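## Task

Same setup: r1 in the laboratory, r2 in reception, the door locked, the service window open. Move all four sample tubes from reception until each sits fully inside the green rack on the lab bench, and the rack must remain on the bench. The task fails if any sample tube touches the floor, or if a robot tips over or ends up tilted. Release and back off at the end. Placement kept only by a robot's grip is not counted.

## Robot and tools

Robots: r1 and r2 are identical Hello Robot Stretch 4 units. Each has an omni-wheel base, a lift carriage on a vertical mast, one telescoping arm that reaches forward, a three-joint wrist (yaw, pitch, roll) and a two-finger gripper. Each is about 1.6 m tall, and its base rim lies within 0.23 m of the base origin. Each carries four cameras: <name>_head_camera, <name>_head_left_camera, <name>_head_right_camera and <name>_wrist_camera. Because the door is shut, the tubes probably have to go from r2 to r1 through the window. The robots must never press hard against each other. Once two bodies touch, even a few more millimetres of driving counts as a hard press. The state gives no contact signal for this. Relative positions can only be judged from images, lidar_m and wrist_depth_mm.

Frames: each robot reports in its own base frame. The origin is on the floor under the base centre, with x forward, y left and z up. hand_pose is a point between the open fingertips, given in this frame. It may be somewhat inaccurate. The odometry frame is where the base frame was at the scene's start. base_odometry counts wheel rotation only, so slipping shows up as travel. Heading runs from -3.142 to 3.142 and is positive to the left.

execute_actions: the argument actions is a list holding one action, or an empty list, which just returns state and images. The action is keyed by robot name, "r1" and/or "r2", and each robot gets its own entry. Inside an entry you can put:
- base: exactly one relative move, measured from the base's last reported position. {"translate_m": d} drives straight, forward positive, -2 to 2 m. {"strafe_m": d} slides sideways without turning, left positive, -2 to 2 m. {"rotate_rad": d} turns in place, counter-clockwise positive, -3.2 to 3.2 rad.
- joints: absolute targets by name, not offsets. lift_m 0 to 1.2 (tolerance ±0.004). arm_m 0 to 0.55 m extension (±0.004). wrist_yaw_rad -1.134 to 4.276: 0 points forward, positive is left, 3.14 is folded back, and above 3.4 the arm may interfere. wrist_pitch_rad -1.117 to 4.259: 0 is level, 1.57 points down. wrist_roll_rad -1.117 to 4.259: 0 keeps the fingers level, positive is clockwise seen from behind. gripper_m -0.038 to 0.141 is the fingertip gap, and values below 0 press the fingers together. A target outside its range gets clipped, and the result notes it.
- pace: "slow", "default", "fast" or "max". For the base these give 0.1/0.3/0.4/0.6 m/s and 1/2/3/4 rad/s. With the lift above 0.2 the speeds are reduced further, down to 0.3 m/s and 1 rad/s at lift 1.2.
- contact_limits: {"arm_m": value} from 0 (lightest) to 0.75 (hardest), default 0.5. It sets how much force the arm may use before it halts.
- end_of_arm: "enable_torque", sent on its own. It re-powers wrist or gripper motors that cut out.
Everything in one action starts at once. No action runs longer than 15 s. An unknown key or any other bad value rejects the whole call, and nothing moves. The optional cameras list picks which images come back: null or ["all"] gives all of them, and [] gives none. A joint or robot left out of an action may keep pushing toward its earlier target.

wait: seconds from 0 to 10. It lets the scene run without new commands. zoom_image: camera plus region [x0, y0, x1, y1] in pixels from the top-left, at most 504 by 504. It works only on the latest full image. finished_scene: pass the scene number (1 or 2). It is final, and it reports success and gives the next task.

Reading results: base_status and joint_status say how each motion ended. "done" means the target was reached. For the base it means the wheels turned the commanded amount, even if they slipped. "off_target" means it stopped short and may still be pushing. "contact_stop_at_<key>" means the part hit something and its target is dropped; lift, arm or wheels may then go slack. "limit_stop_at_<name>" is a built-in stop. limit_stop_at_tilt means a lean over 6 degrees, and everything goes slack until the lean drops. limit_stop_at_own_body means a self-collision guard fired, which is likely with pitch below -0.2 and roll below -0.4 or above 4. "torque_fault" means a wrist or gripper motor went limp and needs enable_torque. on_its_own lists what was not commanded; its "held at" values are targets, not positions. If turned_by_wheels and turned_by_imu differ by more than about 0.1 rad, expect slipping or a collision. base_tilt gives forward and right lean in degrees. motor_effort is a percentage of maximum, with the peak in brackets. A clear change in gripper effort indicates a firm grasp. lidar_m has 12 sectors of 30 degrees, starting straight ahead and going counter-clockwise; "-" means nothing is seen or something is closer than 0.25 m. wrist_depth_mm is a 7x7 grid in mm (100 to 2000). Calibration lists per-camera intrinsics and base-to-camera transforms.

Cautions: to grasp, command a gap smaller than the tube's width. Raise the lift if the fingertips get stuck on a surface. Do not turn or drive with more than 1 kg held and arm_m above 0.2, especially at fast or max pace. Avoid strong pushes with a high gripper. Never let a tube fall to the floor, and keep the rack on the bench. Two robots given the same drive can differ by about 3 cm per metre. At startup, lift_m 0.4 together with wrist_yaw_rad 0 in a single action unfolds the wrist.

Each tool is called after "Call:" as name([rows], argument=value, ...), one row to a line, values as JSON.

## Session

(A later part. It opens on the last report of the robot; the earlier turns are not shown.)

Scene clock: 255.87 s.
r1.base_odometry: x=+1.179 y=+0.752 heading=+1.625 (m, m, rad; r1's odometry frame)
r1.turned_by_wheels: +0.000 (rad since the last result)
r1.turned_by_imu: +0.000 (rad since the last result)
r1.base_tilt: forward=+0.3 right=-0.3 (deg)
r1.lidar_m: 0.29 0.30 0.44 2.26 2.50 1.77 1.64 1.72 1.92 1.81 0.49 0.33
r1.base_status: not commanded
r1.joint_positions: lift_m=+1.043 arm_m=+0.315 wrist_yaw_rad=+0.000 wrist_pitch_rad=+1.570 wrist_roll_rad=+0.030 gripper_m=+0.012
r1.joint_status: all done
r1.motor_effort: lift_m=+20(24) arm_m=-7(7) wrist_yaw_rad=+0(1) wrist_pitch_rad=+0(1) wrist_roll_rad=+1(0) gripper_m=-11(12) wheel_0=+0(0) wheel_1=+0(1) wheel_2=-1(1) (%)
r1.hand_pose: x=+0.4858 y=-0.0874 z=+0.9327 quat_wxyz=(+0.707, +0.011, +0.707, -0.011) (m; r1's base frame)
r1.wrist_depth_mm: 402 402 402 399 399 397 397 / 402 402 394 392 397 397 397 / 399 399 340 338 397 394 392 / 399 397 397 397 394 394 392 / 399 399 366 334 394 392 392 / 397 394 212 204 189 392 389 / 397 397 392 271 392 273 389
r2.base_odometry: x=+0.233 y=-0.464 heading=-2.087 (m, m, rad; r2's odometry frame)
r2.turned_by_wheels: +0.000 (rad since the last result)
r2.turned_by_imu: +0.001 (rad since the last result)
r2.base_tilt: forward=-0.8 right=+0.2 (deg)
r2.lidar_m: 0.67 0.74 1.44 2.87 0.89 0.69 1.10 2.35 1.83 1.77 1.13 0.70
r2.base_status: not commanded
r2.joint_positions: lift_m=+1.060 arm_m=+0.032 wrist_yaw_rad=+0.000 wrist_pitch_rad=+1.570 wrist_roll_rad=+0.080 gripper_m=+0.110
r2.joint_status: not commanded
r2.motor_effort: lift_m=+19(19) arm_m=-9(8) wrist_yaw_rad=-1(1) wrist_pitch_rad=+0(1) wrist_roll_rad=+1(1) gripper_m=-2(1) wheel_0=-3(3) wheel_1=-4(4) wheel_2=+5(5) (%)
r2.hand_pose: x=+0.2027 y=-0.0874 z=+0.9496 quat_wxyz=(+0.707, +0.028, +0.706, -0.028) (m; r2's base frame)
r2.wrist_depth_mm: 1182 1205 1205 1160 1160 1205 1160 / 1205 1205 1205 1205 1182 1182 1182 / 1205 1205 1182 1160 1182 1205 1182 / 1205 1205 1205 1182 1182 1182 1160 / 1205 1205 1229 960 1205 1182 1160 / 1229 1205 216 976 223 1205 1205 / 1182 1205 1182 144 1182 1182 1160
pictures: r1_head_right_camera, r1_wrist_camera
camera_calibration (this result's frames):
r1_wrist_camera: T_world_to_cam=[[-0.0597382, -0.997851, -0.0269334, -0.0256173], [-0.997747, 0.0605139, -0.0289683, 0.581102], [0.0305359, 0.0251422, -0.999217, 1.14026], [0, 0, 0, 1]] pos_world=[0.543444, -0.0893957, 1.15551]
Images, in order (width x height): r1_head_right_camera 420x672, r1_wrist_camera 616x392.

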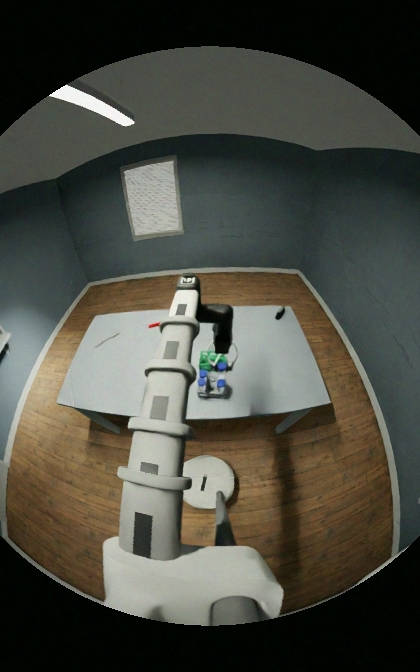

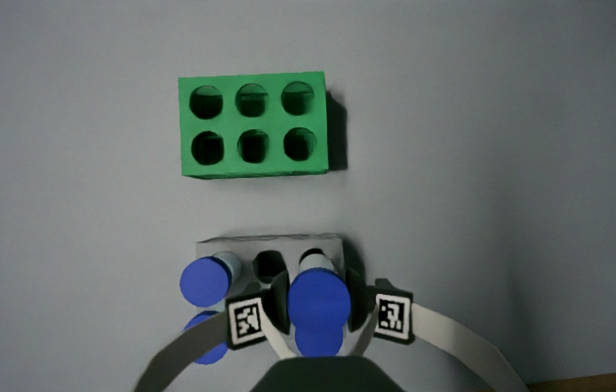

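Call:
execute_actions([
  {"r1": {"base": {"strafe_m": 0.008}, "joints": {"arm_m": 0.4631}, "pace": "fast"}},
], cameras=["r1_wrist_camera", "r1_head_right_camera"])

Scene clock: 261.13 s.
r1.base_odometry: x=+1.171 y=+0.752 heading=+1.625 (m, m, rad; r1's odometry frame)
r1.turned_by_wheels: +0.000 (rad since the last result)
r1.turned_by_imu: -0.001 (rad since the last result)
r1.base_tilt: forward=+0.4 right=-0.3 (deg)
r1.lidar_m: 0.30 0.29 0.45 2.25 2.48 1.77 1.64 1.69 1.94 1.80 0.48 0.34
r1.base_status: done
r1.joint_positions: lift_m=+1.043 arm_m=+0.462 wrist_yaw_rad=+0.000 wrist_pitch_rad=+1.570 wrist_roll_rad=+0.030 gripper_m=+0.012
r1.joint_status: all done
r1.motor_effort: lift_m=+21(21) arm_m=+7(5) wrist_yaw_rad=-1(1) wrist_pitch_rad=+0(1) wrist_roll_rad=-2(2) gripper_m=-10(10) wheel_0=+0(6) wheel_1=-2(7) wheel_2=-1(0) (%)
r1.hand_pose: x=+0.6330 y=-0.0874 z=+0.9327 quat_wxyz=(+0.707, +0.011, +0.707, -0.011) (m; r1's base frame)
r1.wrist_depth_mm: 402 399 399 399 399 399 397 / 402 399 399 399 397 397 397 / 402 397 397 397 397 397 394 / 399 397 397 394 394 392 392 / 394 397 389 334 394 392 392 / 397 394 212 204 190 392 389 / 394 394 392 392 392 273 389
r2.base_odometry: x=+0.233 y=-0.464 heading=-2.087 (m, m, rad; r2's odometry frame)
r2.turned_by_wheels: +0.000 (rad since the last result)
r2.turned_by_imu: +0.002 (rad since the last result)
r2.base_tilt: forward=-0.8 right=+0.0 (deg)
r2.lidar_m: 0.67 0.74 1.47 2.88 0.90 0.72 1.09 2.37 1.84 1.76 1.11 0.69
r2.base_status: not commanded
r2.joint_positions: lift_m=+1.060 arm_m=+0.032 wrist_yaw_rad=+0.000 wrist_pitch_rad=+1.570 wrist_roll_rad=+0.080 gripper_m=+0.110
r2.joint_status: not commanded
r2.motor_effort: lift_m=+20(20) arm_m=-9(8) wrist_yaw_rad=+0(1) wrist_pitch_rad=-2(1) wrist_roll_rad=+0(2) gripper_m=-1(1) wheel_0=-3(3) wheel_1=-4(4) wheel_2=+5(5) (%)
r2.hand_pose: x=+0.2027 y=-0.0874 z=+0.9496 quat_wxyz=(+0.707, +0.028, +0.706, -0.028) (m; r2's base frame)
r2.wrist_depth_mm: 1205 1182 1205 1205 1205 1182 1182 / 1205 1229 1182 1205 1205 1205 1205 / 1182 1229 1160 1182 1182 1205 1182 / 1160 1205 1229 1182 1182 1182 1182 / 1182 1160 1205 960 1182 1205 1182 / 1205 1182 217 976 223 1182 1205 / 1182 1205 1182 144 1182 1182 1182
pictures: r1_head_right_camera, r1_wrist_camera
camera_calibration (this result's frames):
r1_wrist_camera: T_world_to_cam=[[-0.0594095, -0.99787, -0.0269435, -0.0170255], [-0.997762, 0.0601898, -0.0291399, 0.728088], [0.0306995, 0.025152, -0.999212, 1.13566], [0, 0, 0, 1]] pos_world=[0.690583, -0.0893769, 1.15552]
Images, in order (width x height): r1_head_right_camera 420x672, r1_wrist_camera 616x392.

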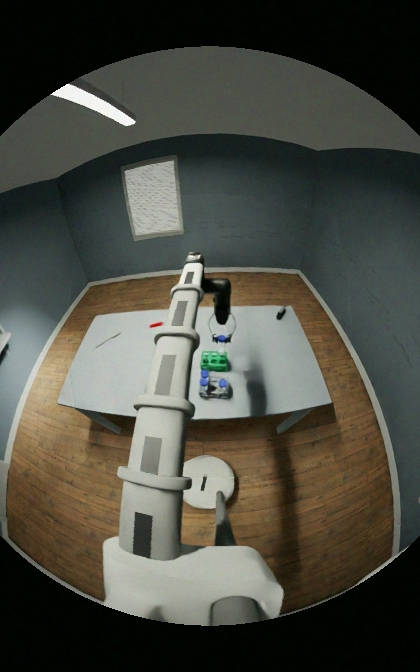

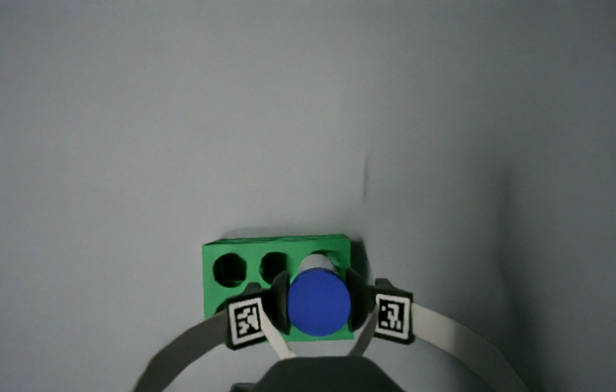

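Call:
zoom_image(camera="r1_wrist_camera", region=[240, 220, 370, 300])

Call:
zoom_image(camera="r1_wrist_camera", region=[190, 220, 320, 300])

Region (240, 220, 370, 300) of r1_wrist_camera's 616x392 image, scaled by 3.877; it fills the top 310 rows of this view, and the rest is white.

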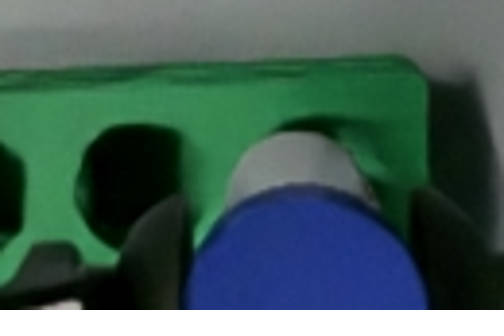

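Region (190, 220, 320, 300) of r1_wrist_camera's 616x392 image, scaled by 3.877; it fills the top 310 rows of this view, and the rest is white.

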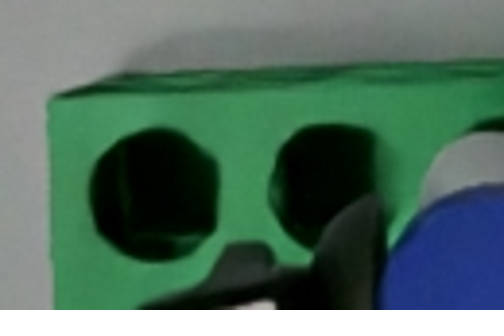

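Call:
execute_actions([
  {"r1": {"base": {"strafe_m": -0.005}, "joints": {"arm_m": 0.459, "lift_m": 1.024}, "pace": "fast"}},
], cameras=["r1_wrist_camera", "r1_head_right_camera"])

Scene clock: 265.93 s.
r1.base_odometry: x=+1.176 y=+0.752 heading=+1.625 (m, m, rad; r1's odometry frame)
r1.turned_by_wheels: +0.000 (rad since the last result)
r1.turned_by_imu: +0.000 (rad since the last result)
r1.base_tilt: forward=+0.5 right=-0.4 (deg)
r1.lidar_m: 0.28 0.32 0.42 2.24 2.47 1.76 1.64 1.70 1.94 1.81 0.45 0.30
r1.base_status: done
r1.joint_positions: lift_m=+1.024 arm_m=+0.460 wrist_yaw_rad=+0.000 wrist_pitch_rad=+1.570 wrist_roll_rad=+0.030 gripper_m=+0.012
r1.joint_status: all done
r1.motor_effort: lift_m=+18(19) arm_m=-7(7) wrist_yaw_rad=+0(0) wrist_pitch_rad=-1(1) wrist_roll_rad=-3(2) gripper_m=-10(9) wheel_0=+2(7) wheel_1=+1(8) wheel_2=+0(2) (%)
r1.hand_pose: x=+0.6314 y=-0.0874 z=+0.9139 quat_wxyz=(+0.707, +0.011, +0.707, -0.011) (m; r1's base frame)
r1.wrist_depth_mm: 384 379 382 382 379 379 377 / 379 379 379 379 377 377 375 / 382 379 379 379 379 377 375 / 379 377 379 375 375 375 375 / 379 377 370 317 375 375 373 / 377 377 212 204 189 373 370 / 377 375 375 314 370 265 370
r2.base_odometry: x=+0.233 y=-0.464 heading=-2.087 (m, m, rad; r2's odometry frame)
r2.turned_by_wheels: +0.000 (rad since the last result)
r2.turned_by_imu: +0.001 (rad since the last result)
r2.base_tilt: forward=-0.7 right=+0.1 (deg)
r2.lidar_m: 0.66 0.73 1.49 2.89 0.90 0.69 1.12 2.34 1.83 1.77 1.15 0.69
r2.base_status: not commanded
r2.joint_positions: lift_m=+1.060 arm_m=+0.032 wrist_yaw_rad=+0.000 wrist_pitch_rad=+1.570 wrist_roll_rad=+0.080 gripper_m=+0.110
r2.joint_status: not commanded
r2.motor_effort: lift_m=+20(19) arm_m=-8(9) wrist_yaw_rad=-1(2) wrist_pitch_rad=+0(1) wrist_roll_rad=+2(2) gripper_m=-2(1) wheel_0=-3(2) wheel_1=-4(4) wheel_2=+5(5) (%)
r2.hand_pose: x=+0.2027 y=-0.0874 z=+0.9496 quat_wxyz=(+0.707, +0.028, +0.706, -0.028) (m; r2's base frame)
r2.wrist_depth_mm: 1205 1205 1205 1182 1182 1182 1160 / 1182 1229 1182 1182 1182 1182 1182 / 1229 1182 1229 1182 1182 1205 1160 / 1182 1182 1205 1182 1205 1205 1160 / 1182 1229 1182 976 1205 1182 1205 / 1205 1205 216 976 222 1138 1182 / 1205 1182 1205 144 1182 1205 1160
pictures: r1_head_right_camera, r1_wrist_camera
camera_calibration (this result's frames):
r1_wrist_camera: T_world_to_cam=[[-0.0595005, -0.997865, -0.0269371, -0.0175764], [-0.997759, 0.0602779, -0.0290314, 0.725823], [0.0305931, 0.0251493, -0.999215, 1.11701], [0, 0, 0, 1]] pos_world=[0.688978, -0.0893821, 1.13673]
Images, in order (width x height): r1_head_right_camera 420x672, r1_wrist_camera 616x392.

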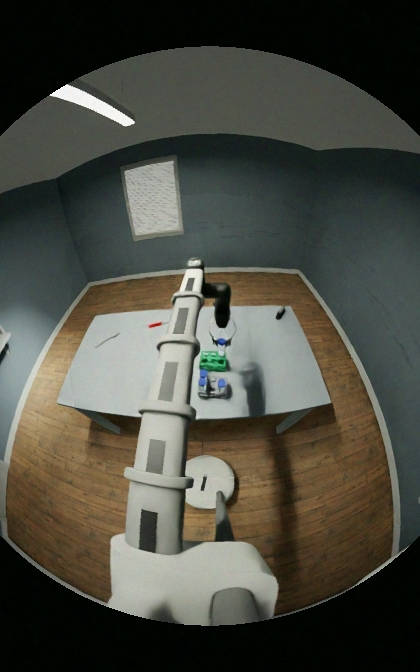

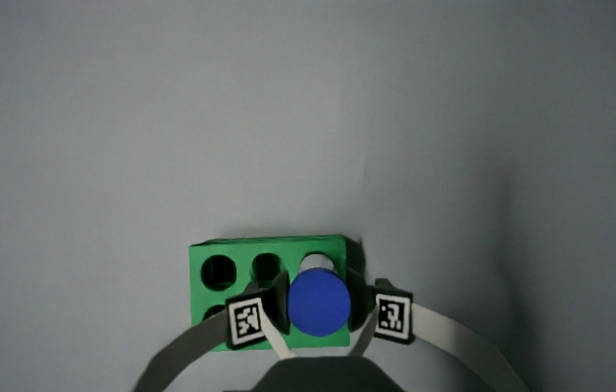

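Call:
zoom_image(camera="r1_wrist_camera", region=[240, 220, 370, 300])

Region (240, 220, 370, 300) of r1_wrist_camera's 616x392 image, scaled by 3.877; it fills the top 310 rows of this view, and the rest is white.

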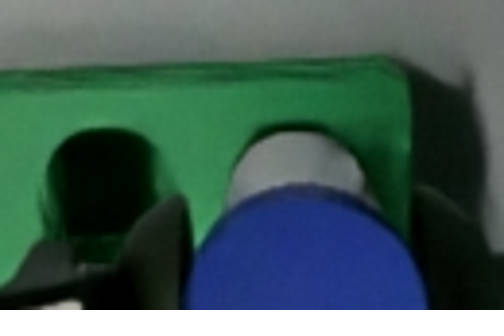

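Call:
execute_actions([
  {"r1": {"joints": {"lift_m": 0.981}, "pace": "default"}},
], cameras=["r1_wrist_camera"])

Scene clock: 268.93 s.
r1.base_odometry: x=+1.176 y=+0.752 heading=+1.625 (m, m, rad; r1's odometry frame)
r1.turned_by_wheels: +0.000 (rad since the last result)
r1.turned_by_imu: +0.000 (rad since the last result)
r1.base_tilt: forward=+0.4 right=-0.5 (deg)
r1.lidar_m: 0.29 0.31 0.41 2.25 2.50 1.76 1.64 1.71 1.92 1.80 0.49 0.32
r1.base_status: not commanded
r1.joint_positions: lift_m=+0.981 arm_m=+0.460 wrist_yaw_rad=+0.000 wrist_pitch_rad=+1.570 wrist_roll_rad=+0.030 gripper_m=+0.012
r1.joint_status: all done
r1.motor_effort: lift_m=+17(17) arm_m=-7(7) wrist_yaw_rad=+0(0) wrist_pitch_rad=-1(0) wrist_roll_rad=+0(0) gripper_m=-10(10) wheel_0=+2(2) wheel_1=+1(1) wheel_2=+0(0) (%)
r1.hand_pose: x=+0.6314 y=-0.0874 z=+0.8709 quat_wxyz=(+0.707, +0.011, +0.707, -0.011) (m; r1's base frame)
r1.wrist_depth_mm: 340 340 338 336 336 336 334 / 338 336 336 334 334 334 332 / 338 336 336 334 334 330 332 / 336 336 332 334 332 330 330 / 336 334 327 294 330 330 330 / 332 332 212 204 190 329 329 / 332 330 271 271 327 243 327
r2.base_odometry: x=+0.233 y=-0.464 heading=-2.087 (m, m, rad; r2's odometry frame)
r2.turned_by_wheels: +0.000 (rad since the last result)
r2.turned_by_imu: +0.001 (rad since the last result)
r2.base_tilt: forward=-0.8 right=+0.2 (deg)
r2.lidar_m: 0.66 0.73 1.47 2.90 0.92 0.70 1.13 2.36 1.81 1.78 1.14 0.69
r2.base_status: not commanded
r2.joint_positions: lift_m=+1.060 arm_m=+0.032 wrist_yaw_rad=+0.000 wrist_pitch_rad=+1.570 wrist_roll_rad=+0.080 gripper_m=+0.110
r2.joint_status: not commanded
r2.motor_effort: lift_m=+19(19) arm_m=-8(8) wrist_yaw_rad=-1(1) wrist_pitch_rad=+0(0) wrist_roll_rad=+2(1) gripper_m=-2(2) wheel_0=-3(3) wheel_1=-4(4) wheel_2=+5(5) (%)
r2.hand_pose: x=+0.2027 y=-0.0874 z=+0.9496 quat_wxyz=(+0.707, +0.028, +0.706, -0.028) (m; r2's base frame)
r2.wrist_depth_mm: 1182 1205 1205 1182 1182 1182 1182 / 1205 1182 1182 1182 1182 1205 1182 / 1182 1205 1205 1205 1205 1205 1205 / 1205 1182 1205 1182 1182 1138 1205 / 1205 1205 1182 976 1160 1182 1182 / 1205 1205 216 960 222 1160 1182 / 1182 1205 1205 144 1182 1205 1205
pictures: r1_wrist_camera
camera_calibration (this result's frames):
r1_wrist_camera: T_world_to_cam=[[-0.0595002, -0.997865, -0.0269371, -0.0187342], [-0.997759, 0.0602776, -0.0290314, 0.724571], [0.0305931, 0.0251493, -0.999215, 1.07408], [0, 0, 0, 1]] pos_world=[0.688974, -0.089382, 1.09377]
Images, in order (width x height): r1_wrist_camera 616x392.

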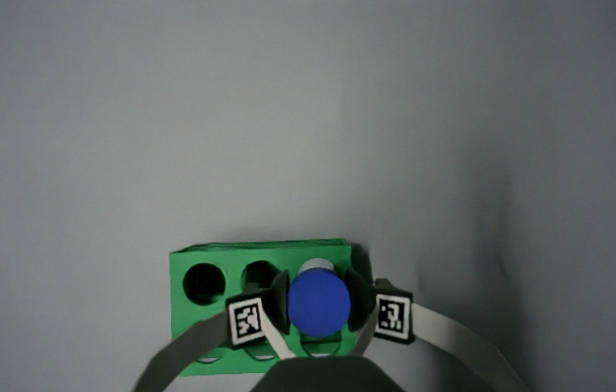

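Call:
execute_actions(actions=[])

Scene clock: 272.90 s.
r1.base_odometry: x=+1.176 y=+0.752 heading=+1.625 (m, m, rad; r1's odometry frame)
r1.turned_by_wheels: +0.000 (rad since the last result)
r1.turned_by_imu: +0.000 (rad since the last result)
r1.base_tilt: forward=+0.4 right=-0.3 (deg)
r1.lidar_m: 0.30 0.32 0.44 2.25 2.50 1.77 1.65 1.70 1.95 1.81 0.47 0.33
r1.base_status: not commanded
r1.joint_positions: lift_m=+0.981 arm_m=+0.460 wrist_yaw_rad=+0.000 wrist_pitch_rad=+1.570 wrist_roll_rad=+0.030 gripper_m=+0.012
r1.joint_status: all done
r1.motor_effort: lift_m=+17(17) arm_m=-7(7) wrist_yaw_rad=+0(0) wrist_pitch_rad=-1(0) wrist_roll_rad=+0(0) gripper_m=-9(10) wheel_0=+2(2) wheel_1=+1(1) wheel_2=+0(0) (%)
r1.hand_pose: x=+0.6314 y=-0.0874 z=+0.8709 quat_wxyz=(+0.707, +0.011, +0.707, -0.011) (m; r1's base frame)
r1.wrist_depth_mm: 338 338 336 336 334 334 334 / 338 338 338 336 334 334 334 / 336 338 334 334 334 332 330 / 334 336 334 332 332 330 330 / 336 336 327 293 332 330 329 / 332 332 211 204 190 329 329 / 332 332 271 271 330 243 327
r2.base_odometry: x=+0.233 y=-0.464 heading=-2.087 (m, m, rad; r2's odometry frame)
r2.turned_by_wheels: +0.000 (rad since the last result)
r2.turned_by_imu: +0.001 (rad since the last result)
r2.base_tilt: forward=-0.8 right=+0.0 (deg)
r2.lidar_m: 0.68 0.73 1.45 2.90 0.90 0.69 1.11 2.38 1.83 1.79 1.14 0.72
r2.base_status: not commanded
r2.joint_positions: lift_m=+1.060 arm_m=+0.032 wrist_yaw_rad=+0.000 wrist_pitch_rad=+1.570 wrist_roll_rad=+0.080 gripper_m=+0.110
r2.joint_status: not commanded
r2.motor_effort: lift_m=+20(19) arm_m=-8(8) wrist_yaw_rad=+0(1) wrist_pitch_rad=-2(0) wrist_roll_rad=+2(1) gripper_m=-1(2) wheel_0=-2(3) wheel_1=-4(4) wheel_2=+5(5) (%)
r2.hand_pose: x=+0.2027 y=-0.0874 z=+0.9496 quat_wxyz=(+0.707, +0.028, +0.706, -0.028) (m; r2's base frame)
r2.wrist_depth_mm: 1205 1205 1205 1205 1182 1182 1205 / 1182 1182 1205 1160 1205 1182 1182 / 1182 1182 1205 1182 1205 1205 1182 / 1205 1182 1182 1205 1182 1205 1182 / 1182 1205 1205 946 1182 1182 1160 / 1182 1205 216 960 222 1229 1182 / 1205 1205 1205 144 1205 1182 1182
pictures: r1_head_camera, r1_head_left_camera, r1_head_right_camera, r1_wrist_camera, r2_head_camera, r2_head_left_camera, r2_head_right_camera, r2_wrist_camera
camera_calibration (this result's frames):
r1_wrist_camera: T_world_to_cam=[[-0.0595005, -0.997865, -0.0269371, -0.018734], [-0.997759, 0.0602779, -0.0290315, 0.724572], [0.0305932, 0.0251493, -0.999215, 1.07408], [0, 0, 0, 1]] pos_world=[0.688974, -0.0893821, 1.09377]
r2_wrist_camera: T_world_to_cam=[[-0.039141, -0.999224, 0.00435026, -0.09128], [-0.999233, 0.0391468, 0.00126205, 0.264975], [-0.00143137, -0.00429752, -0.99999, 1.17715], [0, 0, 0, 1]] pos_world=[0.262884, -0.0965233, 1.1772]
Images, in order (width x height): r1_head_camera 420x560, r1_head_left_camera 420x672, r1_head_right_camera 420x672, r1_wrist_camera 616x392, r2_head_camera 420x560, r2_head_left_camera 420x672, r2_head_right_camera 420x672, r2_wrist_camera 616x392.

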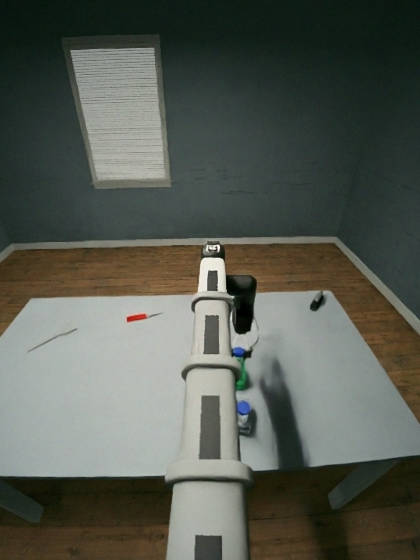

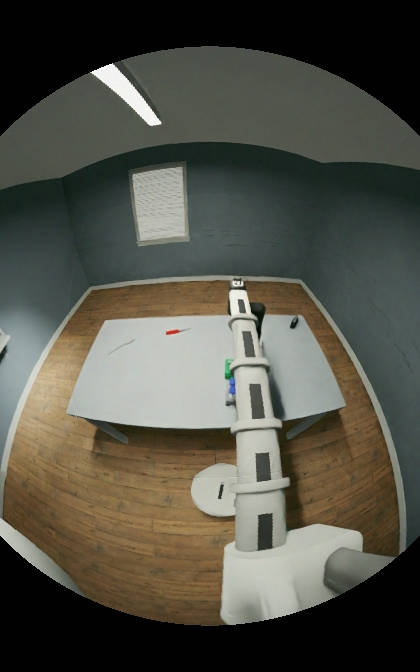

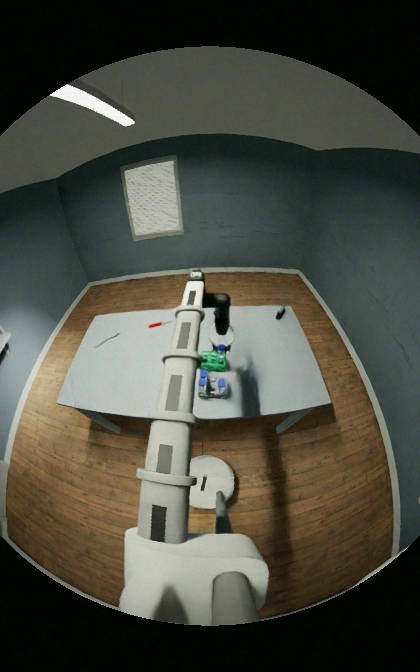

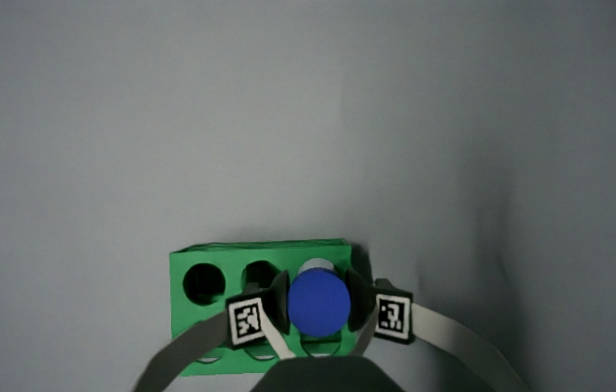

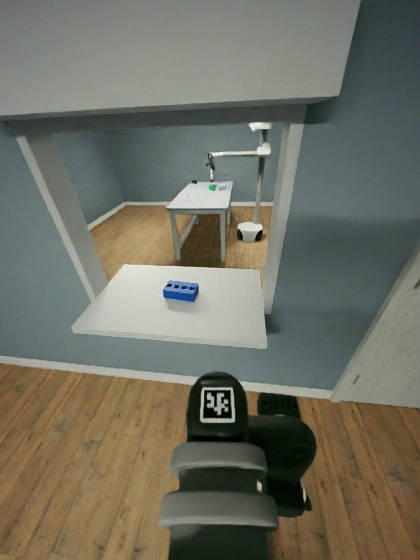

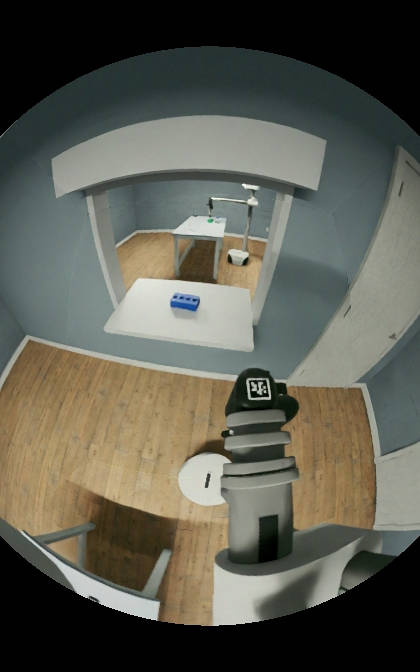

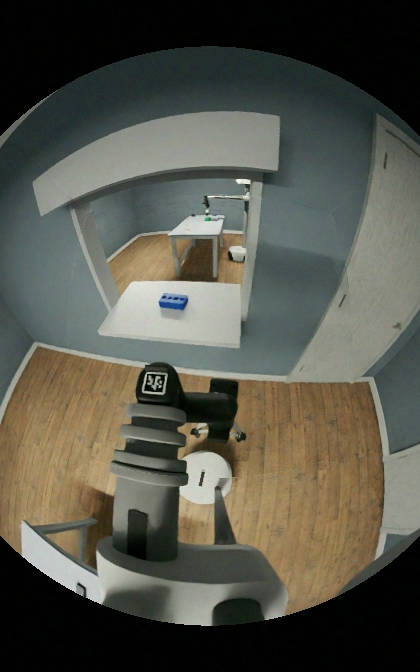

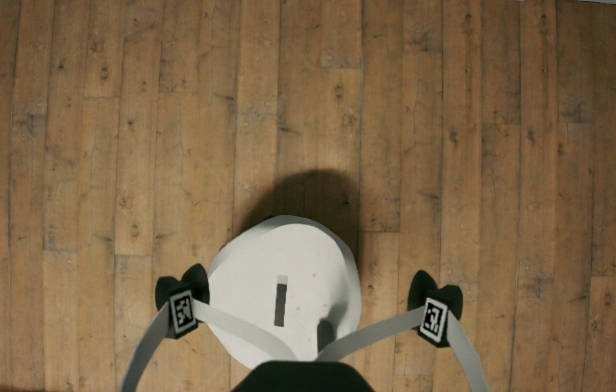

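Call:
execute_actions([
  {"r1": {"joints": {"gripper_m": 0.052}}},
], cameras=["r1_wrist_camera"])

Scene clock: 274.80 s.
r1.base_odometry: x=+1.176 y=+0.752 heading=+1.625 (m, m, rad; r1's odometry frame)
r1.turned_by_wheels: +0.000 (rad since the last result)
r1.turned_by_imu: +0.000 (rad since the last result)
r1.base_tilt: forward=+0.2 right=-0.4 (deg)
r1.lidar_m: 0.29 0.32 0.43 2.26 2.48 1.74 1.65 1.68 1.93 1.81 0.46 0.34
r1.base_status: not commanded
r1.joint_positions: lift_m=+0.981 arm_m=+0.460 wrist_yaw_rad=+0.000 wrist_pitch_rad=+1.570 wrist_roll_rad=+0.030 gripper_m=+0.052
r1.joint_status: all done
r1.motor_effort: lift_m=+17(17) arm_m=-7(7) wrist_yaw_rad=+0(0) wrist_pitch_rad=+0(1) wrist_roll_rad=-3(2) gripper_m=-2(11) wheel_0=+2(2) wheel_1=+1(1) wheel_2=+0(0) (%)
r1.hand_pose: x=+0.6314 y=-0.0874 z=+0.8709 quat_wxyz=(+0.707, +0.011, +0.707, -0.011) (m; r1's base frame)
r1.wrist_depth_mm: 338 338 338 338 336 334 334 / 340 338 336 336 334 332 332 / 338 336 334 334 334 334 334 / 336 336 334 334 332 330 332 / 334 334 327 298 330 330 330 / 334 332 212 211 193 329 329 / 332 332 271 142 329 329 327
r2.base_odometry: x=+0.233 y=-0.464 heading=-2.087 (m, m, rad; r2's odometry frame)
r2.turned_by_wheels: +0.000 (rad since the last result)
r2.turned_by_imu: +0.001 (rad since the last result)
r2.base_tilt: forward=-0.9 right=+0.1 (deg)
r2.lidar_m: 0.67 0.74 1.47 2.87 0.91 0.70 1.13 2.38 1.82 1.78 1.15 0.71
r2.base_status: not commanded
r2.joint_positions: lift_m=+1.060 arm_m=+0.032 wrist_yaw_rad=+0.000 wrist_pitch_rad=+1.570 wrist_roll_rad=+0.080 gripper_m=+0.110
r2.joint_status: not commanded
r2.motor_effort: lift_m=+19(19) arm_m=-9(9) wrist_yaw_rad=+0(0) wrist_pitch_rad=+1(2) wrist_roll_rad=+1(2) gripper_m=-1(1) wheel_0=-3(3) wheel_1=-4(4) wheel_2=+5(5) (%)
r2.hand_pose: x=+0.2027 y=-0.0874 z=+0.9496 quat_wxyz=(+0.707, +0.028, +0.706, -0.028) (m; r2's base frame)
r2.wrist_depth_mm: 1182 1182 1205 1205 1182 1182 1182 / 1205 1182 1182 1205 1160 1182 1182 / 1182 1160 1205 1182 1182 1205 1182 / 1182 1205 1229 1205 1205 1182 1182 / 1205 1182 1182 976 1205 1160 1160 / 1205 1229 217 960 222 1182 1182 / 1205 1182 1205 144 1160 1160 1205
pictures: r1_wrist_camera
camera_calibration (this result's frames):
r1_wrist_camera: T_world_to_cam=[[-0.0595, -0.997865, -0.0269371, -0.0187344], [-0.997759, 0.0602774, -0.0290314, 0.724571], [0.0305931, 0.0251493, -0.999215, 1.07408], [0, 0, 0, 1]] pos_world=[0.688974, -0.089382, 1.09377]
Images, in order (width x height): r1_wrist_camera 616x392.

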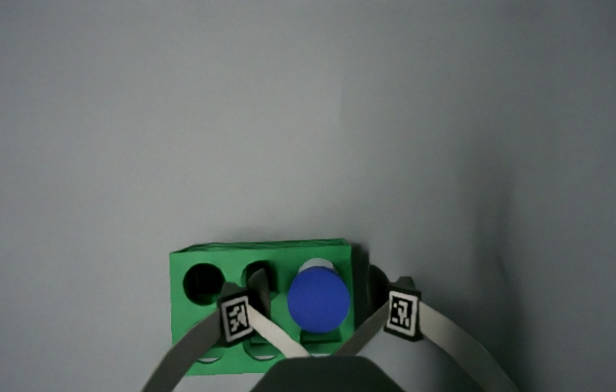

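Call:
execute_actions([
  {"r1": {"joints": {"arm_m": 0.2737}, "pace": "fast"}},
], cameras=["r1_wrist_camera"])

Scene clock: 279.50 s.
r1.base_odometry: x=+1.176 y=+0.752 heading=+1.625 (m, m, rad; r1's odometry frame)
r1.turned_by_wheels: +0.000 (rad since the last result)
r1.turned_by_imu: +0.000 (rad since the last result)
r1.base_tilt: forward=+0.3 right=-0.3 (deg)
r1.lidar_m: 0.30 0.33 0.43 2.24 2.49 1.79 1.61 1.68 1.95 1.81 0.46 0.33
r1.base_status: not commanded
r1.joint_positions: lift_m=+0.981 arm_m=+0.275 wrist_yaw_rad=+0.000 wrist_pitch_rad=+1.570 wrist_roll_rad=+0.030 gripper_m=+0.052
r1.joint_status: all done
r1.motor_effort: lift_m=+18(17) arm_m=-7(8) wrist_yaw_rad=+1(1) wrist_pitch_rad=-1(1) wrist_roll_rad=+1(1) gripper_m=-3(1) wheel_0=+2(2) wheel_1=+1(1) wheel_2=+0(0) (%)
r1.hand_pose: x=+0.4460 y=-0.0874 z=+0.8709 quat_wxyz=(+0.707, +0.011, +0.707, -0.011) (m; r1's base frame)
r1.wrist_depth_mm: 340 340 307 278 336 336 334 / 338 336 278 306 334 334 332 / 338 336 336 334 336 336 332 / 338 336 304 327 332 332 330 / 338 336 272 272 332 330 330 / 334 332 211 211 193 330 329 / 334 330 330 143 330 329 330
r2.base_odometry: x=+0.233 y=-0.464 heading=-2.087 (m, m, rad; r2's odometry frame)
r2.turned_by_wheels: +0.000 (rad since the last result)
r2.turned_by_imu: +0.002 (rad since the last result)
r2.base_tilt: forward=-0.8 right=-0.1 (deg)
r2.lidar_m: 0.66 0.74 1.47 2.89 0.91 0.70 1.13 2.35 1.81 1.80 1.17 0.69
r2.base_status: not commanded
r2.joint_positions: lift_m=+1.060 arm_m=+0.032 wrist_yaw_rad=+0.000 wrist_pitch_rad=+1.570 wrist_roll_rad=+0.080 gripper_m=+0.110
r2.joint_status: not commanded
r2.motor_effort: lift_m=+20(19) arm_m=-9(9) wrist_yaw_rad=-2(1) wrist_pitch_rad=+2(1) wrist_roll_rad=+3(3) gripper_m=-1(1) wheel_0=-3(3) wheel_1=-4(4) wheel_2=+5(5) (%)
r2.hand_pose: x=+0.2027 y=-0.0874 z=+0.9496 quat_wxyz=(+0.707, +0.028, +0.706, -0.028) (m; r2's base frame)
r2.wrist_depth_mm: 1182 1182 1182 1182 1205 1182 1182 / 1229 1182 1160 1182 1205 1182 1205 / 1229 1182 1205 1182 1182 1182 1160 / 1205 1205 1182 1205 1205 1182 1182 / 1229 1205 1205 976 1205 1182 1205 / 1229 1205 216 976 222 1205 1182 / 1205 1182 1182 144 1160 1182 1182
pictures: r1_wrist_camera
camera_calibration (this result's frames):
r1_wrist_camera: T_world_to_cam=[[-0.0597287, -0.997851, -0.0269256, -0.0296703], [-0.997751, 0.0605009, -0.0288387, 0.539473], [0.0304058, 0.0251425, -0.999221, 1.07984], [0, 0, 0, 1]] pos_world=[0.503655, -0.089395, 1.09376]
Images, in order (width x height): r1_wrist_camera 616x392.

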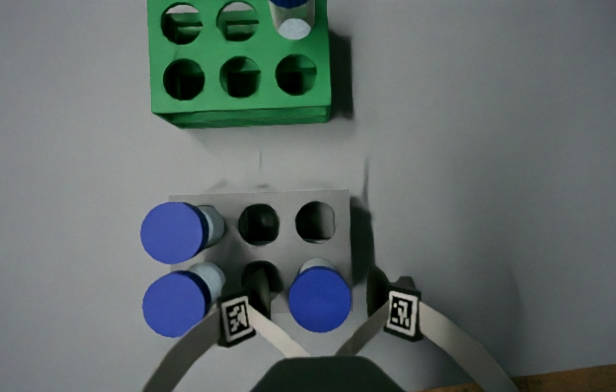

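Call:
zoom_image(camera="r1_wrist_camera", region=[230, 240, 410, 350])

Region (230, 240, 410, 350) of r1_wrist_camera's 616x392 image, scaled by 2.800.

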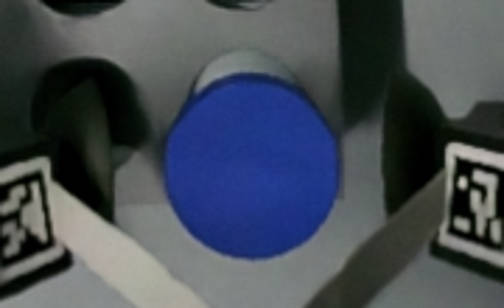

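Call:
execute_actions([
  {"r1": {"joints": {"gripper_m": 0.012}}},
], cameras=[])

Call:
execute_actions([
  {"r1": {"joints": {"lift_m": 1.043}, "pace": "max"}},
], cameras=["r1_wrist_camera"])

Scene clock: 288.20 s.
r1.base_odometry: x=+1.176 y=+0.752 heading=+1.625 (m, m, rad; r1's odometry frame)
r1.turned_by_wheels: +0.000 (rad since the last result)
r1.turned_by_imu: +0.000 (rad since the last result)
r1.base_tilt: forward=+0.3 right=-0.3 (deg)
r1.lidar_m: 0.30 0.32 0.44 2.25 2.49 1.76 1.63 1.72 1.91 1.81 0.47 0.35
r1.base_status: not commanded
r1.joint_positions: lift_m=+0.981 arm_m=+0.275 wrist_yaw_rad=+0.000 wrist_pitch_rad=+1.570 wrist_roll_rad=+0.030 gripper_m=+0.012
r1.joint_status: all done
r1.motor_effort: lift_m=+17(18) arm_m=-7(7) wrist_yaw_rad=+1(1) wrist_pitch_rad=-1(0) wrist_roll_rad=-3(1) gripper_m=-10(9) wheel_0=+2(2) wheel_1=+1(0) wheel_2=+0(0) (%)
r1.hand_pose: x=+0.4460 y=-0.0874 z=+0.8709 quat_wxyz=(+0.707, +0.011, +0.707, -0.011) (m; r1's base frame)
r1.wrist_depth_mm: 340 338 307 279 336 334 334 / 338 338 278 304 334 334 332 / 336 336 336 334 332 334 332 / 336 336 303 329 332 332 330 / 336 332 272 272 330 330 329 / 334 334 211 204 190 330 329 / 332 330 330 330 330 243 327
r2.base_odometry: x=+0.233 y=-0.464 heading=-2.087 (m, m, rad; r2's odometry frame)
r2.turned_by_wheels: +0.000 (rad since the last result)
r2.turned_by_imu: +0.002 (rad since the last result)
r2.base_tilt: forward=-0.8 right=+0.0 (deg)
r2.lidar_m: 0.67 0.73 1.48 2.88 0.92 0.69 1.13 2.35 1.81 1.78 1.15 0.71
r2.base_status: not commanded
r2.joint_positions: lift_m=+1.060 arm_m=+0.032 wrist_yaw_rad=+0.000 wrist_pitch_rad=+1.570 wrist_roll_rad=+0.080 gripper_m=+0.110
r2.joint_status: not commanded
r2.motor_effort: lift_m=+19(20) arm_m=-9(9) wrist_yaw_rad=-1(1) wrist_pitch_rad=-1(0) wrist_roll_rad=+1(3) gripper_m=+0(1) wheel_0=-3(3) wheel_1=-4(4) wheel_2=+5(5) (%)
r2.hand_pose: x=+0.2027 y=-0.0874 z=+0.9496 quat_wxyz=(+0.707, +0.028, +0.706, -0.028) (m; r2's base frame)
r2.wrist_depth_mm: 1205 1182 1182 1182 1205 1205 1182 / 1205 1205 1205 1182 1182 1205 1205 / 1182 1205 1182 1160 1182 1182 1182 / 1205 1205 1205 1205 1182 1229 1205 / 1205 1182 1205 960 1182 1182 1205 / 1205 1160 216 991 221 1182 1160 / 1205 1182 1182 144 1205 1160 1160
pictures: none
No camera images: the call's "cameras" was empty. Leave "cameras" out to get every camera's image.

Scene clock: 288.97 s.
r1.base_odometry: x=+1.176 y=+0.752 heading=+1.625 (m, m, rad; r1's odometry frame)
r1.turned_by_wheels: +0.000 (rad since the last result)
r1.turned_by_imu: +0.000 (rad since the last result)
r1.base_tilt: forward=+0.2 right=-0.4 (deg)
r1.lidar_m: 0.30 0.31 0.45 2.23 2.49 1.78 1.64 1.71 1.93 1.80 0.49 0.33
r1.base_status: not commanded
r1.joint_positions: lift_m=+1.043 arm_m=+0.275 wrist_yaw_rad=+0.000 wrist_pitch_rad=+1.570 wrist_roll_rad=+0.030 gripper_m=+0.012
r1.joint_status: all done
r1.motor_effort: lift_m=+21(22) arm_m=-7(7) wrist_yaw_rad=+1(1) wrist_pitch_rad=+0(1) wrist_roll_rad=+2(2) gripper_m=-10(11) wheel_0=+2(2) wheel_1=+1(1) wheel_2=+0(0) (%)
r1.hand_pose: x=+0.4461 y=-0.0874 z=+0.9327 quat_wxyz=(+0.707, +0.011, +0.707, -0.011) (m; r1's base frame)
r1.wrist_depth_mm: 404 402 399 340 399 397 397 / 399 399 340 366 399 397 394 / 402 399 399 397 397 397 394 / 402 399 399 392 394 394 392 / 397 397 334 334 394 392 392 / 397 397 212 205 190 392 389 / 394 394 392 394 392 273 1160
r2.base_odometry: x=+0.233 y=-0.464 heading=-2.087 (m, m, rad; r2's odometry frame)
r2.turned_by_wheels: +0.000 (rad since the last result)
r2.turned_by_imu: +0.000 (rad since the last result)
r2.base_tilt: forward=-0.8 right=+0.1 (deg)
r2.lidar_m: 0.66 0.74 1.46 2.89 0.91 0.69 1.13 2.37 1.82 1.79 1.11 0.71
r2.base_status: not commanded
r2.joint_positions: lift_m=+1.060 arm_m=+0.032 wrist_yaw_rad=+0.000 wrist_pitch_rad=+1.570 wrist_roll_rad=+0.080 gripper_m=+0.110
r2.joint_status: not commanded
r2.motor_effort: lift_m=+19(20) arm_m=-9(9) wrist_yaw_rad=+0(0) wrist_pitch_rad=+0(0) wrist_roll_rad=+0(2) gripper_m=+0(1) wheel_0=-2(2) wheel_1=-4(4) wheel_2=+5(5) (%)
r2.hand_pose: x=+0.2027 y=-0.0874 z=+0.9496 quat_wxyz=(+0.707, +0.028, +0.706, -0.028) (m; r2's base frame)
r2.wrist_depth_mm: 1255 1229 1160 1182 1205 1205 1182 / 1205 1205 1205 1182 1205 1182 1160 / 1182 1182 1160 1182 1160 1182 1205 / 1205 1229 1182 1182 1182 1205 1138 / 1205 1205 1205 976 1182 1160 1205 / 1182 1205 217 960 221 1160 1160 / 1205 1205 1182 144 1182 1182 1182
pictures: r1_wrist_camera
camera_calibration (this result's frames):
r1_wrist_camera: T_world_to_cam=[[-0.0596893, -0.997854, -0.0269335, -0.0280163], [-0.99775, 0.0604651, -0.028972, 0.541407], [0.0305384, 0.0251436, -0.999217, 1.14147], [0, 0, 0, 1]] pos_world=[0.503658, -0.0893929, 1.1555]
Images, in order (width x height): r1_wrist_camera 616x392.

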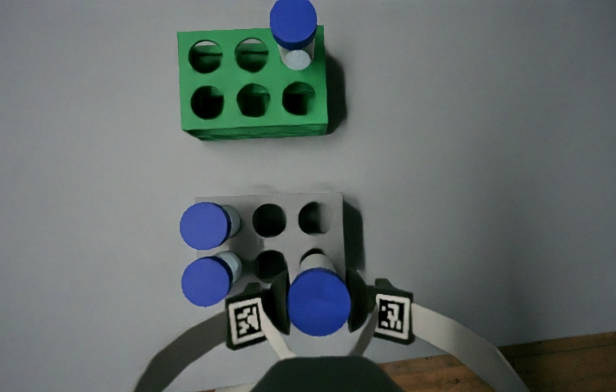

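Call:
execute_actions([
  {"r1": {"base": {"strafe_m": 0.0025}, "joints": {"arm_m": 0.4218}, "pace": "fast"}},
], cameras=["r1_wrist_camera"])

Call:
zoom_image(camera="r1_wrist_camera", region=[240, 220, 370, 300])

Scene clock: 292.93 s.
r1.base_odometry: x=+1.173 y=+0.752 heading=+1.625 (m, m, rad; r1's odometry frame)
r1.turned_by_wheels: +0.000 (rad since the last result)
r1.turned_by_imu: +0.000 (rad since the last result)
r1.base_tilt: forward=+0.2 right=-0.4 (deg)
r1.lidar_m: 0.29 0.32 0.43 2.25 2.48 1.79 1.65 1.70 1.92 1.81 0.47 0.33
r1.base_status: done
r1.joint_positions: lift_m=+1.043 arm_m=+0.421 wrist_yaw_rad=+0.000 wrist_pitch_rad=+1.570 wrist_roll_rad=+0.030 gripper_m=+0.012
r1.joint_status: all done
r1.motor_effort: lift_m=+20(21) arm_m=+7(5) wrist_yaw_rad=+0(1) wrist_pitch_rad=+1(1) wrist_roll_rad=-1(0) gripper_m=-10(10) wheel_0=+1(4) wheel_1=+0(6) wheel_2=+0(1) (%)
r1.hand_pose: x=+0.5917 y=-0.0874 z=+0.9327 quat_wxyz=(+0.707, +0.011, +0.707, -0.011) (m; r1's base frame)
r1.wrist_depth_mm: 404 399 399 399 399 397 397 / 402 402 402 397 397 394 394 / 402 399 399 397 394 394 394 / 399 397 397 392 394 394 394 / 397 397 364 334 394 392 392 / 397 397 212 204 190 394 392 / 394 394 332 362 392 273 389
r2.base_odometry: x=+0.233 y=-0.464 heading=-2.087 (m, m, rad; r2's odometry frame)
r2.turned_by_wheels: +0.000 (rad since the last result)
r2.turned_by_imu: +0.002 (rad since the last result)
r2.base_tilt: forward=-0.9 right=+0.1 (deg)
r2.lidar_m: 0.65 0.73 1.47 2.90 0.87 0.69 1.12 2.32 1.83 1.78 1.12 0.71
r2.base_status: not commanded
r2.joint_positions: lift_m=+1.060 arm_m=+0.032 wrist_yaw_rad=+0.000 wrist_pitch_rad=+1.570 wrist_roll_rad=+0.080 gripper_m=+0.110
r2.joint_status: not commanded
r2.motor_effort: lift_m=+20(19) arm_m=-9(9) wrist_yaw_rad=-2(0) wrist_pitch_rad=-1(1) wrist_roll_rad=+2(1) gripper_m=+0(1) wheel_0=-3(3) wheel_1=-4(4) wheel_2=+5(5) (%)
r2.hand_pose: x=+0.2027 y=-0.0874 z=+0.9496 quat_wxyz=(+0.707, +0.028, +0.706, -0.028) (m; r2's base frame)
r2.wrist_depth_mm: 1229 1182 1182 1205 1205 1182 1182 / 1182 1182 1160 1160 1182 1182 1182 / 1205 1182 1160 1205 1205 1182 1182 / 1205 1182 1160 1205 1182 1160 1182 / 1182 1205 1182 960 1205 1182 1182 / 1182 1182 216 976 223 1182 1182 / 1182 1182 1229 144 1182 1229 1160
pictures: r1_wrist_camera
camera_calibration (this result's frames):
r1_wrist_camera: T_world_to_cam=[[-0.0593465, -0.997874, -0.0269454, -0.0195159], [-0.997764, 0.0601277, -0.0291725, 0.686896], [0.0307306, 0.0251539, -0.999211, 1.1369], [0, 0, 0, 1]] pos_world=[0.649264, -0.0893733, 1.15552]
Images, in order (width x height): r1_wrist_camera 616x392.

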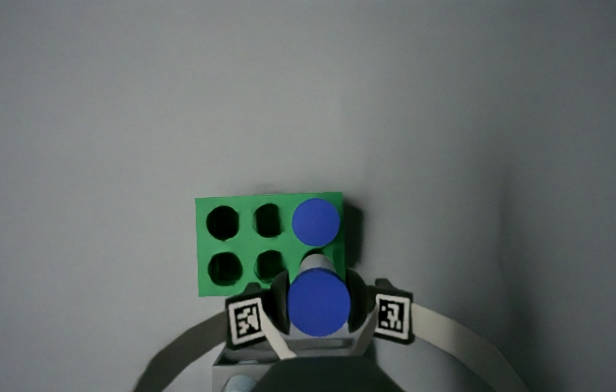

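Region (240, 220, 370, 300) of r1_wrist_camera's 616x392 image, scaled by 3.877; it fills the top 310 rows of this view, and the rest is white.

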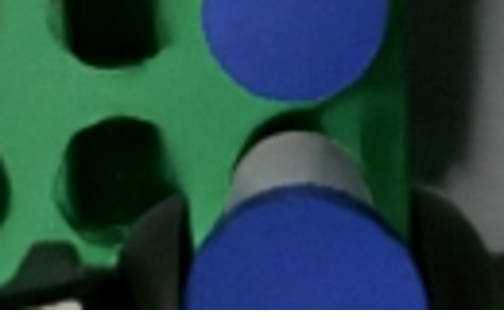

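Call:
execute_actions([
  {"r1": {"joints": {"lift_m": 0.981}}},
], cameras=["r1_wrist_camera"])

Scene clock: 298.90 s.
r1.base_odometry: x=+1.173 y=+0.752 heading=+1.625 (m, m, rad; r1's odometry frame)
r1.turned_by_wheels: +0.000 (rad since the last result)
r1.turned_by_imu: +0.000 (rad since the last result)
r1.base_tilt: forward=+0.2 right=-0.4 (deg)
r1.lidar_m: 0.31 0.31 0.41 2.24 2.49 1.76 1.64 1.70 1.94 1.82 0.48 0.33
r1.base_status: not commanded
r1.joint_positions: lift_m=+0.981 arm_m=+0.421 wrist_yaw_rad=+0.000 wrist_pitch_rad=+1.570 wrist_roll_rad=+0.030 gripper_m=+0.012
r1.joint_status: all done
r1.motor_effort: lift_m=+17(19) arm_m=+7(7) wrist_yaw_rad=+0(1) wrist_pitch_rad=-1(0) wrist_roll_rad=-1(1) gripper_m=-10(10) wheel_0=+1(1) wheel_1=+0(0) wheel_2=+0(0) (%)
r1.hand_pose: x=+0.5917 y=-0.0874 z=+0.8709 quat_wxyz=(+0.707, +0.011, +0.707, -0.011) (m; r1's base frame)
r1.wrist_depth_mm: 338 338 338 338 334 334 334 / 338 336 338 336 334 334 332 / 338 338 336 332 332 332 330 / 336 334 329 273 332 330 330 / 334 334 273 259 332 332 330 / 334 332 212 204 190 329 327 / 332 330 325 329 329 158 329
r2.base_odometry: x=+0.233 y=-0.464 heading=-2.087 (m, m, rad; r2's odometry frame)
r2.turned_by_wheels: +0.000 (rad since the last result)
r2.turned_by_imu: +0.002 (rad since the last result)
r2.base_tilt: forward=-0.8 right=+0.1 (deg)
r2.lidar_m: 0.67 0.73 1.44 2.87 0.88 0.70 1.12 2.37 1.82 1.79 1.16 0.69
r2.base_status: not commanded
r2.joint_positions: lift_m=+1.060 arm_m=+0.032 wrist_yaw_rad=+0.000 wrist_pitch_rad=+1.570 wrist_roll_rad=+0.080 gripper_m=+0.110
r2.joint_status: not commanded
r2.motor_effort: lift_m=+20(20) arm_m=-8(8) wrist_yaw_rad=+0(0) wrist_pitch_rad=-2(1) wrist_roll_rad=+2(3) gripper_m=-1(0) wheel_0=-3(2) wheel_1=-4(4) wheel_2=+5(5) (%)
r2.hand_pose: x=+0.2027 y=-0.0874 z=+0.9496 quat_wxyz=(+0.707, +0.028, +0.706, -0.028) (m; r2's base frame)
r2.wrist_depth_mm: 1205 1205 1182 1182 1182 1182 1205 / 1229 1182 1182 1205 1182 1182 1182 / 1182 1182 1182 1182 1182 1205 1160 / 1182 1205 1229 1160 1182 1182 1160 / 1160 1229 1182 976 1182 1205 1182 / 1182 1182 216 976 222 1182 1182 / 1229 1205 1205 144 1182 1205 1205
pictures: r1_wrist_camera
camera_calibration (this result's frames):
r1_wrist_camera: T_world_to_cam=[[-0.0593466, -0.997874, -0.0269455, -0.0211791], [-0.997764, 0.0601279, -0.0291726, 0.685097], [0.0307307, 0.0251539, -0.999211, 1.07522], [0, 0, 0, 1]] pos_world=[0.649267, -0.0893734, 1.09378]
Images, in order (width x height): r1_wrist_camera 616x392.

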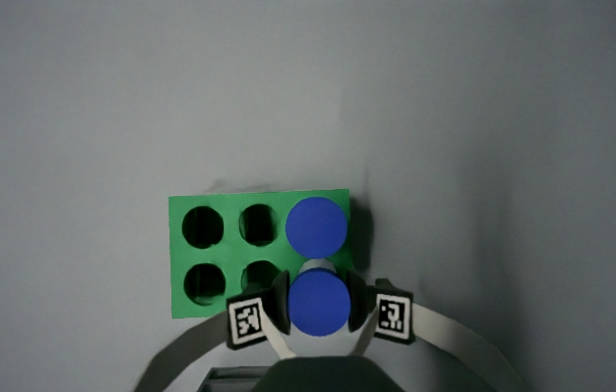

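Call:
execute_actions([
  {"r1": {"joints": {"gripper_m": 0.052}}},
], cameras=["r1_wrist_camera"])

Scene clock: 301.57 s.
r1.base_odometry: x=+1.173 y=+0.752 heading=+1.625 (m, m, rad; r1's odometry frame)
r1.turned_by_wheels: +0.000 (rad since the last result)
r1.turned_by_imu: +0.000 (rad since the last result)
r1.base_tilt: forward=+0.3 right=-0.3 (deg)
r1.lidar_m: 0.29 0.32 0.41 2.24 2.49 1.76 1.66 1.69 1.91 1.81 0.47 0.33
r1.base_status: not commanded
r1.joint_positions: lift_m=+0.981 arm_m=+0.421 wrist_yaw_rad=+0.000 wrist_pitch_rad=+1.570 wrist_roll_rad=+0.030 gripper_m=+0.052
r1.joint_status: all done
r1.motor_effort: lift_m=+17(17) arm_m=+7(7) wrist_yaw_rad=+0(0) wrist_pitch_rad=+0(0) wrist_roll_rad=+0(2) gripper_m=-3(10) wheel_0=+1(1) wheel_1=+0(0) wheel_2=+0(0) (%)
r1.hand_pose: x=+0.5917 y=-0.0874 z=+0.8709 quat_wxyz=(+0.707, +0.011, +0.707, -0.011) (m; r1's base frame)
r1.wrist_depth_mm: 340 338 338 338 336 334 334 / 338 336 336 336 334 334 332 / 336 336 336 334 334 332 330 / 336 336 329 273 332 332 330 / 336 334 273 272 332 330 330 / 332 332 213 211 193 329 329 / 332 332 325 143 329 329 329
r2.base_odometry: x=+0.233 y=-0.464 heading=-2.087 (m, m, rad; r2's odometry frame)
r2.turned_by_wheels: +0.000 (rad since the last result)
r2.turned_by_imu: +0.001 (rad since the last result)
r2.base_tilt: forward=-0.8 right=-0.1 (deg)
r2.lidar_m: 0.67 0.75 1.46 2.90 0.89 0.70 1.15 2.33 1.83 1.79 1.13 0.66
r2.base_status: not commanded
r2.joint_positions: lift_m=+1.060 arm_m=+0.032 wrist_yaw_rad=+0.000 wrist_pitch_rad=+1.570 wrist_roll_rad=+0.080 gripper_m=+0.110
r2.joint_status: not commanded
r2.motor_effort: lift_m=+19(19) arm_m=-8(9) wrist_yaw_rad=-1(0) wrist_pitch_rad=-1(0) wrist_roll_rad=+2(2) gripper_m=+0(0) wheel_0=-3(3) wheel_1=-4(4) wheel_2=+5(5) (%)
r2.hand_pose: x=+0.2027 y=-0.0874 z=+0.9496 quat_wxyz=(+0.707, +0.028, +0.706, -0.028) (m; r2's base frame)
r2.wrist_depth_mm: 1205 1229 1205 1205 1182 1205 1182 / 1205 1205 1205 1205 1205 1182 1205 / 1205 1205 1205 1182 1182 1182 1205 / 1205 1182 1182 1160 1182 1160 1205 / 1229 1182 1205 991 1182 1205 1182 / 1182 1182 218 960 222 1205 1182 / 1205 1182 1205 144 1205 1182 1205
pictures: r1_wrist_camera
camera_calibration (this result's frames):
r1_wrist_camera: T_world_to_cam=[[-0.0593465, -0.997874, -0.0269454, -0.0211791], [-0.997764, 0.0601277, -0.0291725, 0.685098], [0.0307306, 0.0251539, -0.999211, 1.07522], [0, 0, 0, 1]] pos_world=[0.649267, -0.0893734, 1.09378]
Images, in order (width x height): r1_wrist_camera 616x392.

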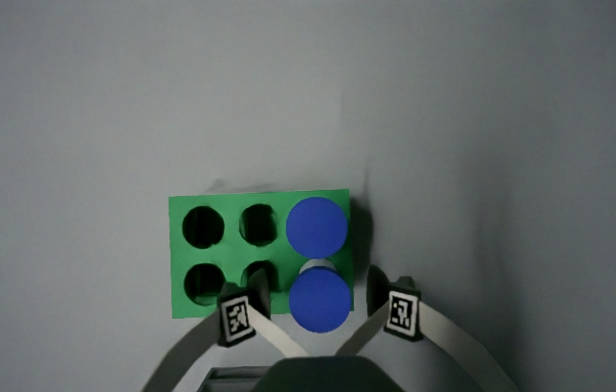

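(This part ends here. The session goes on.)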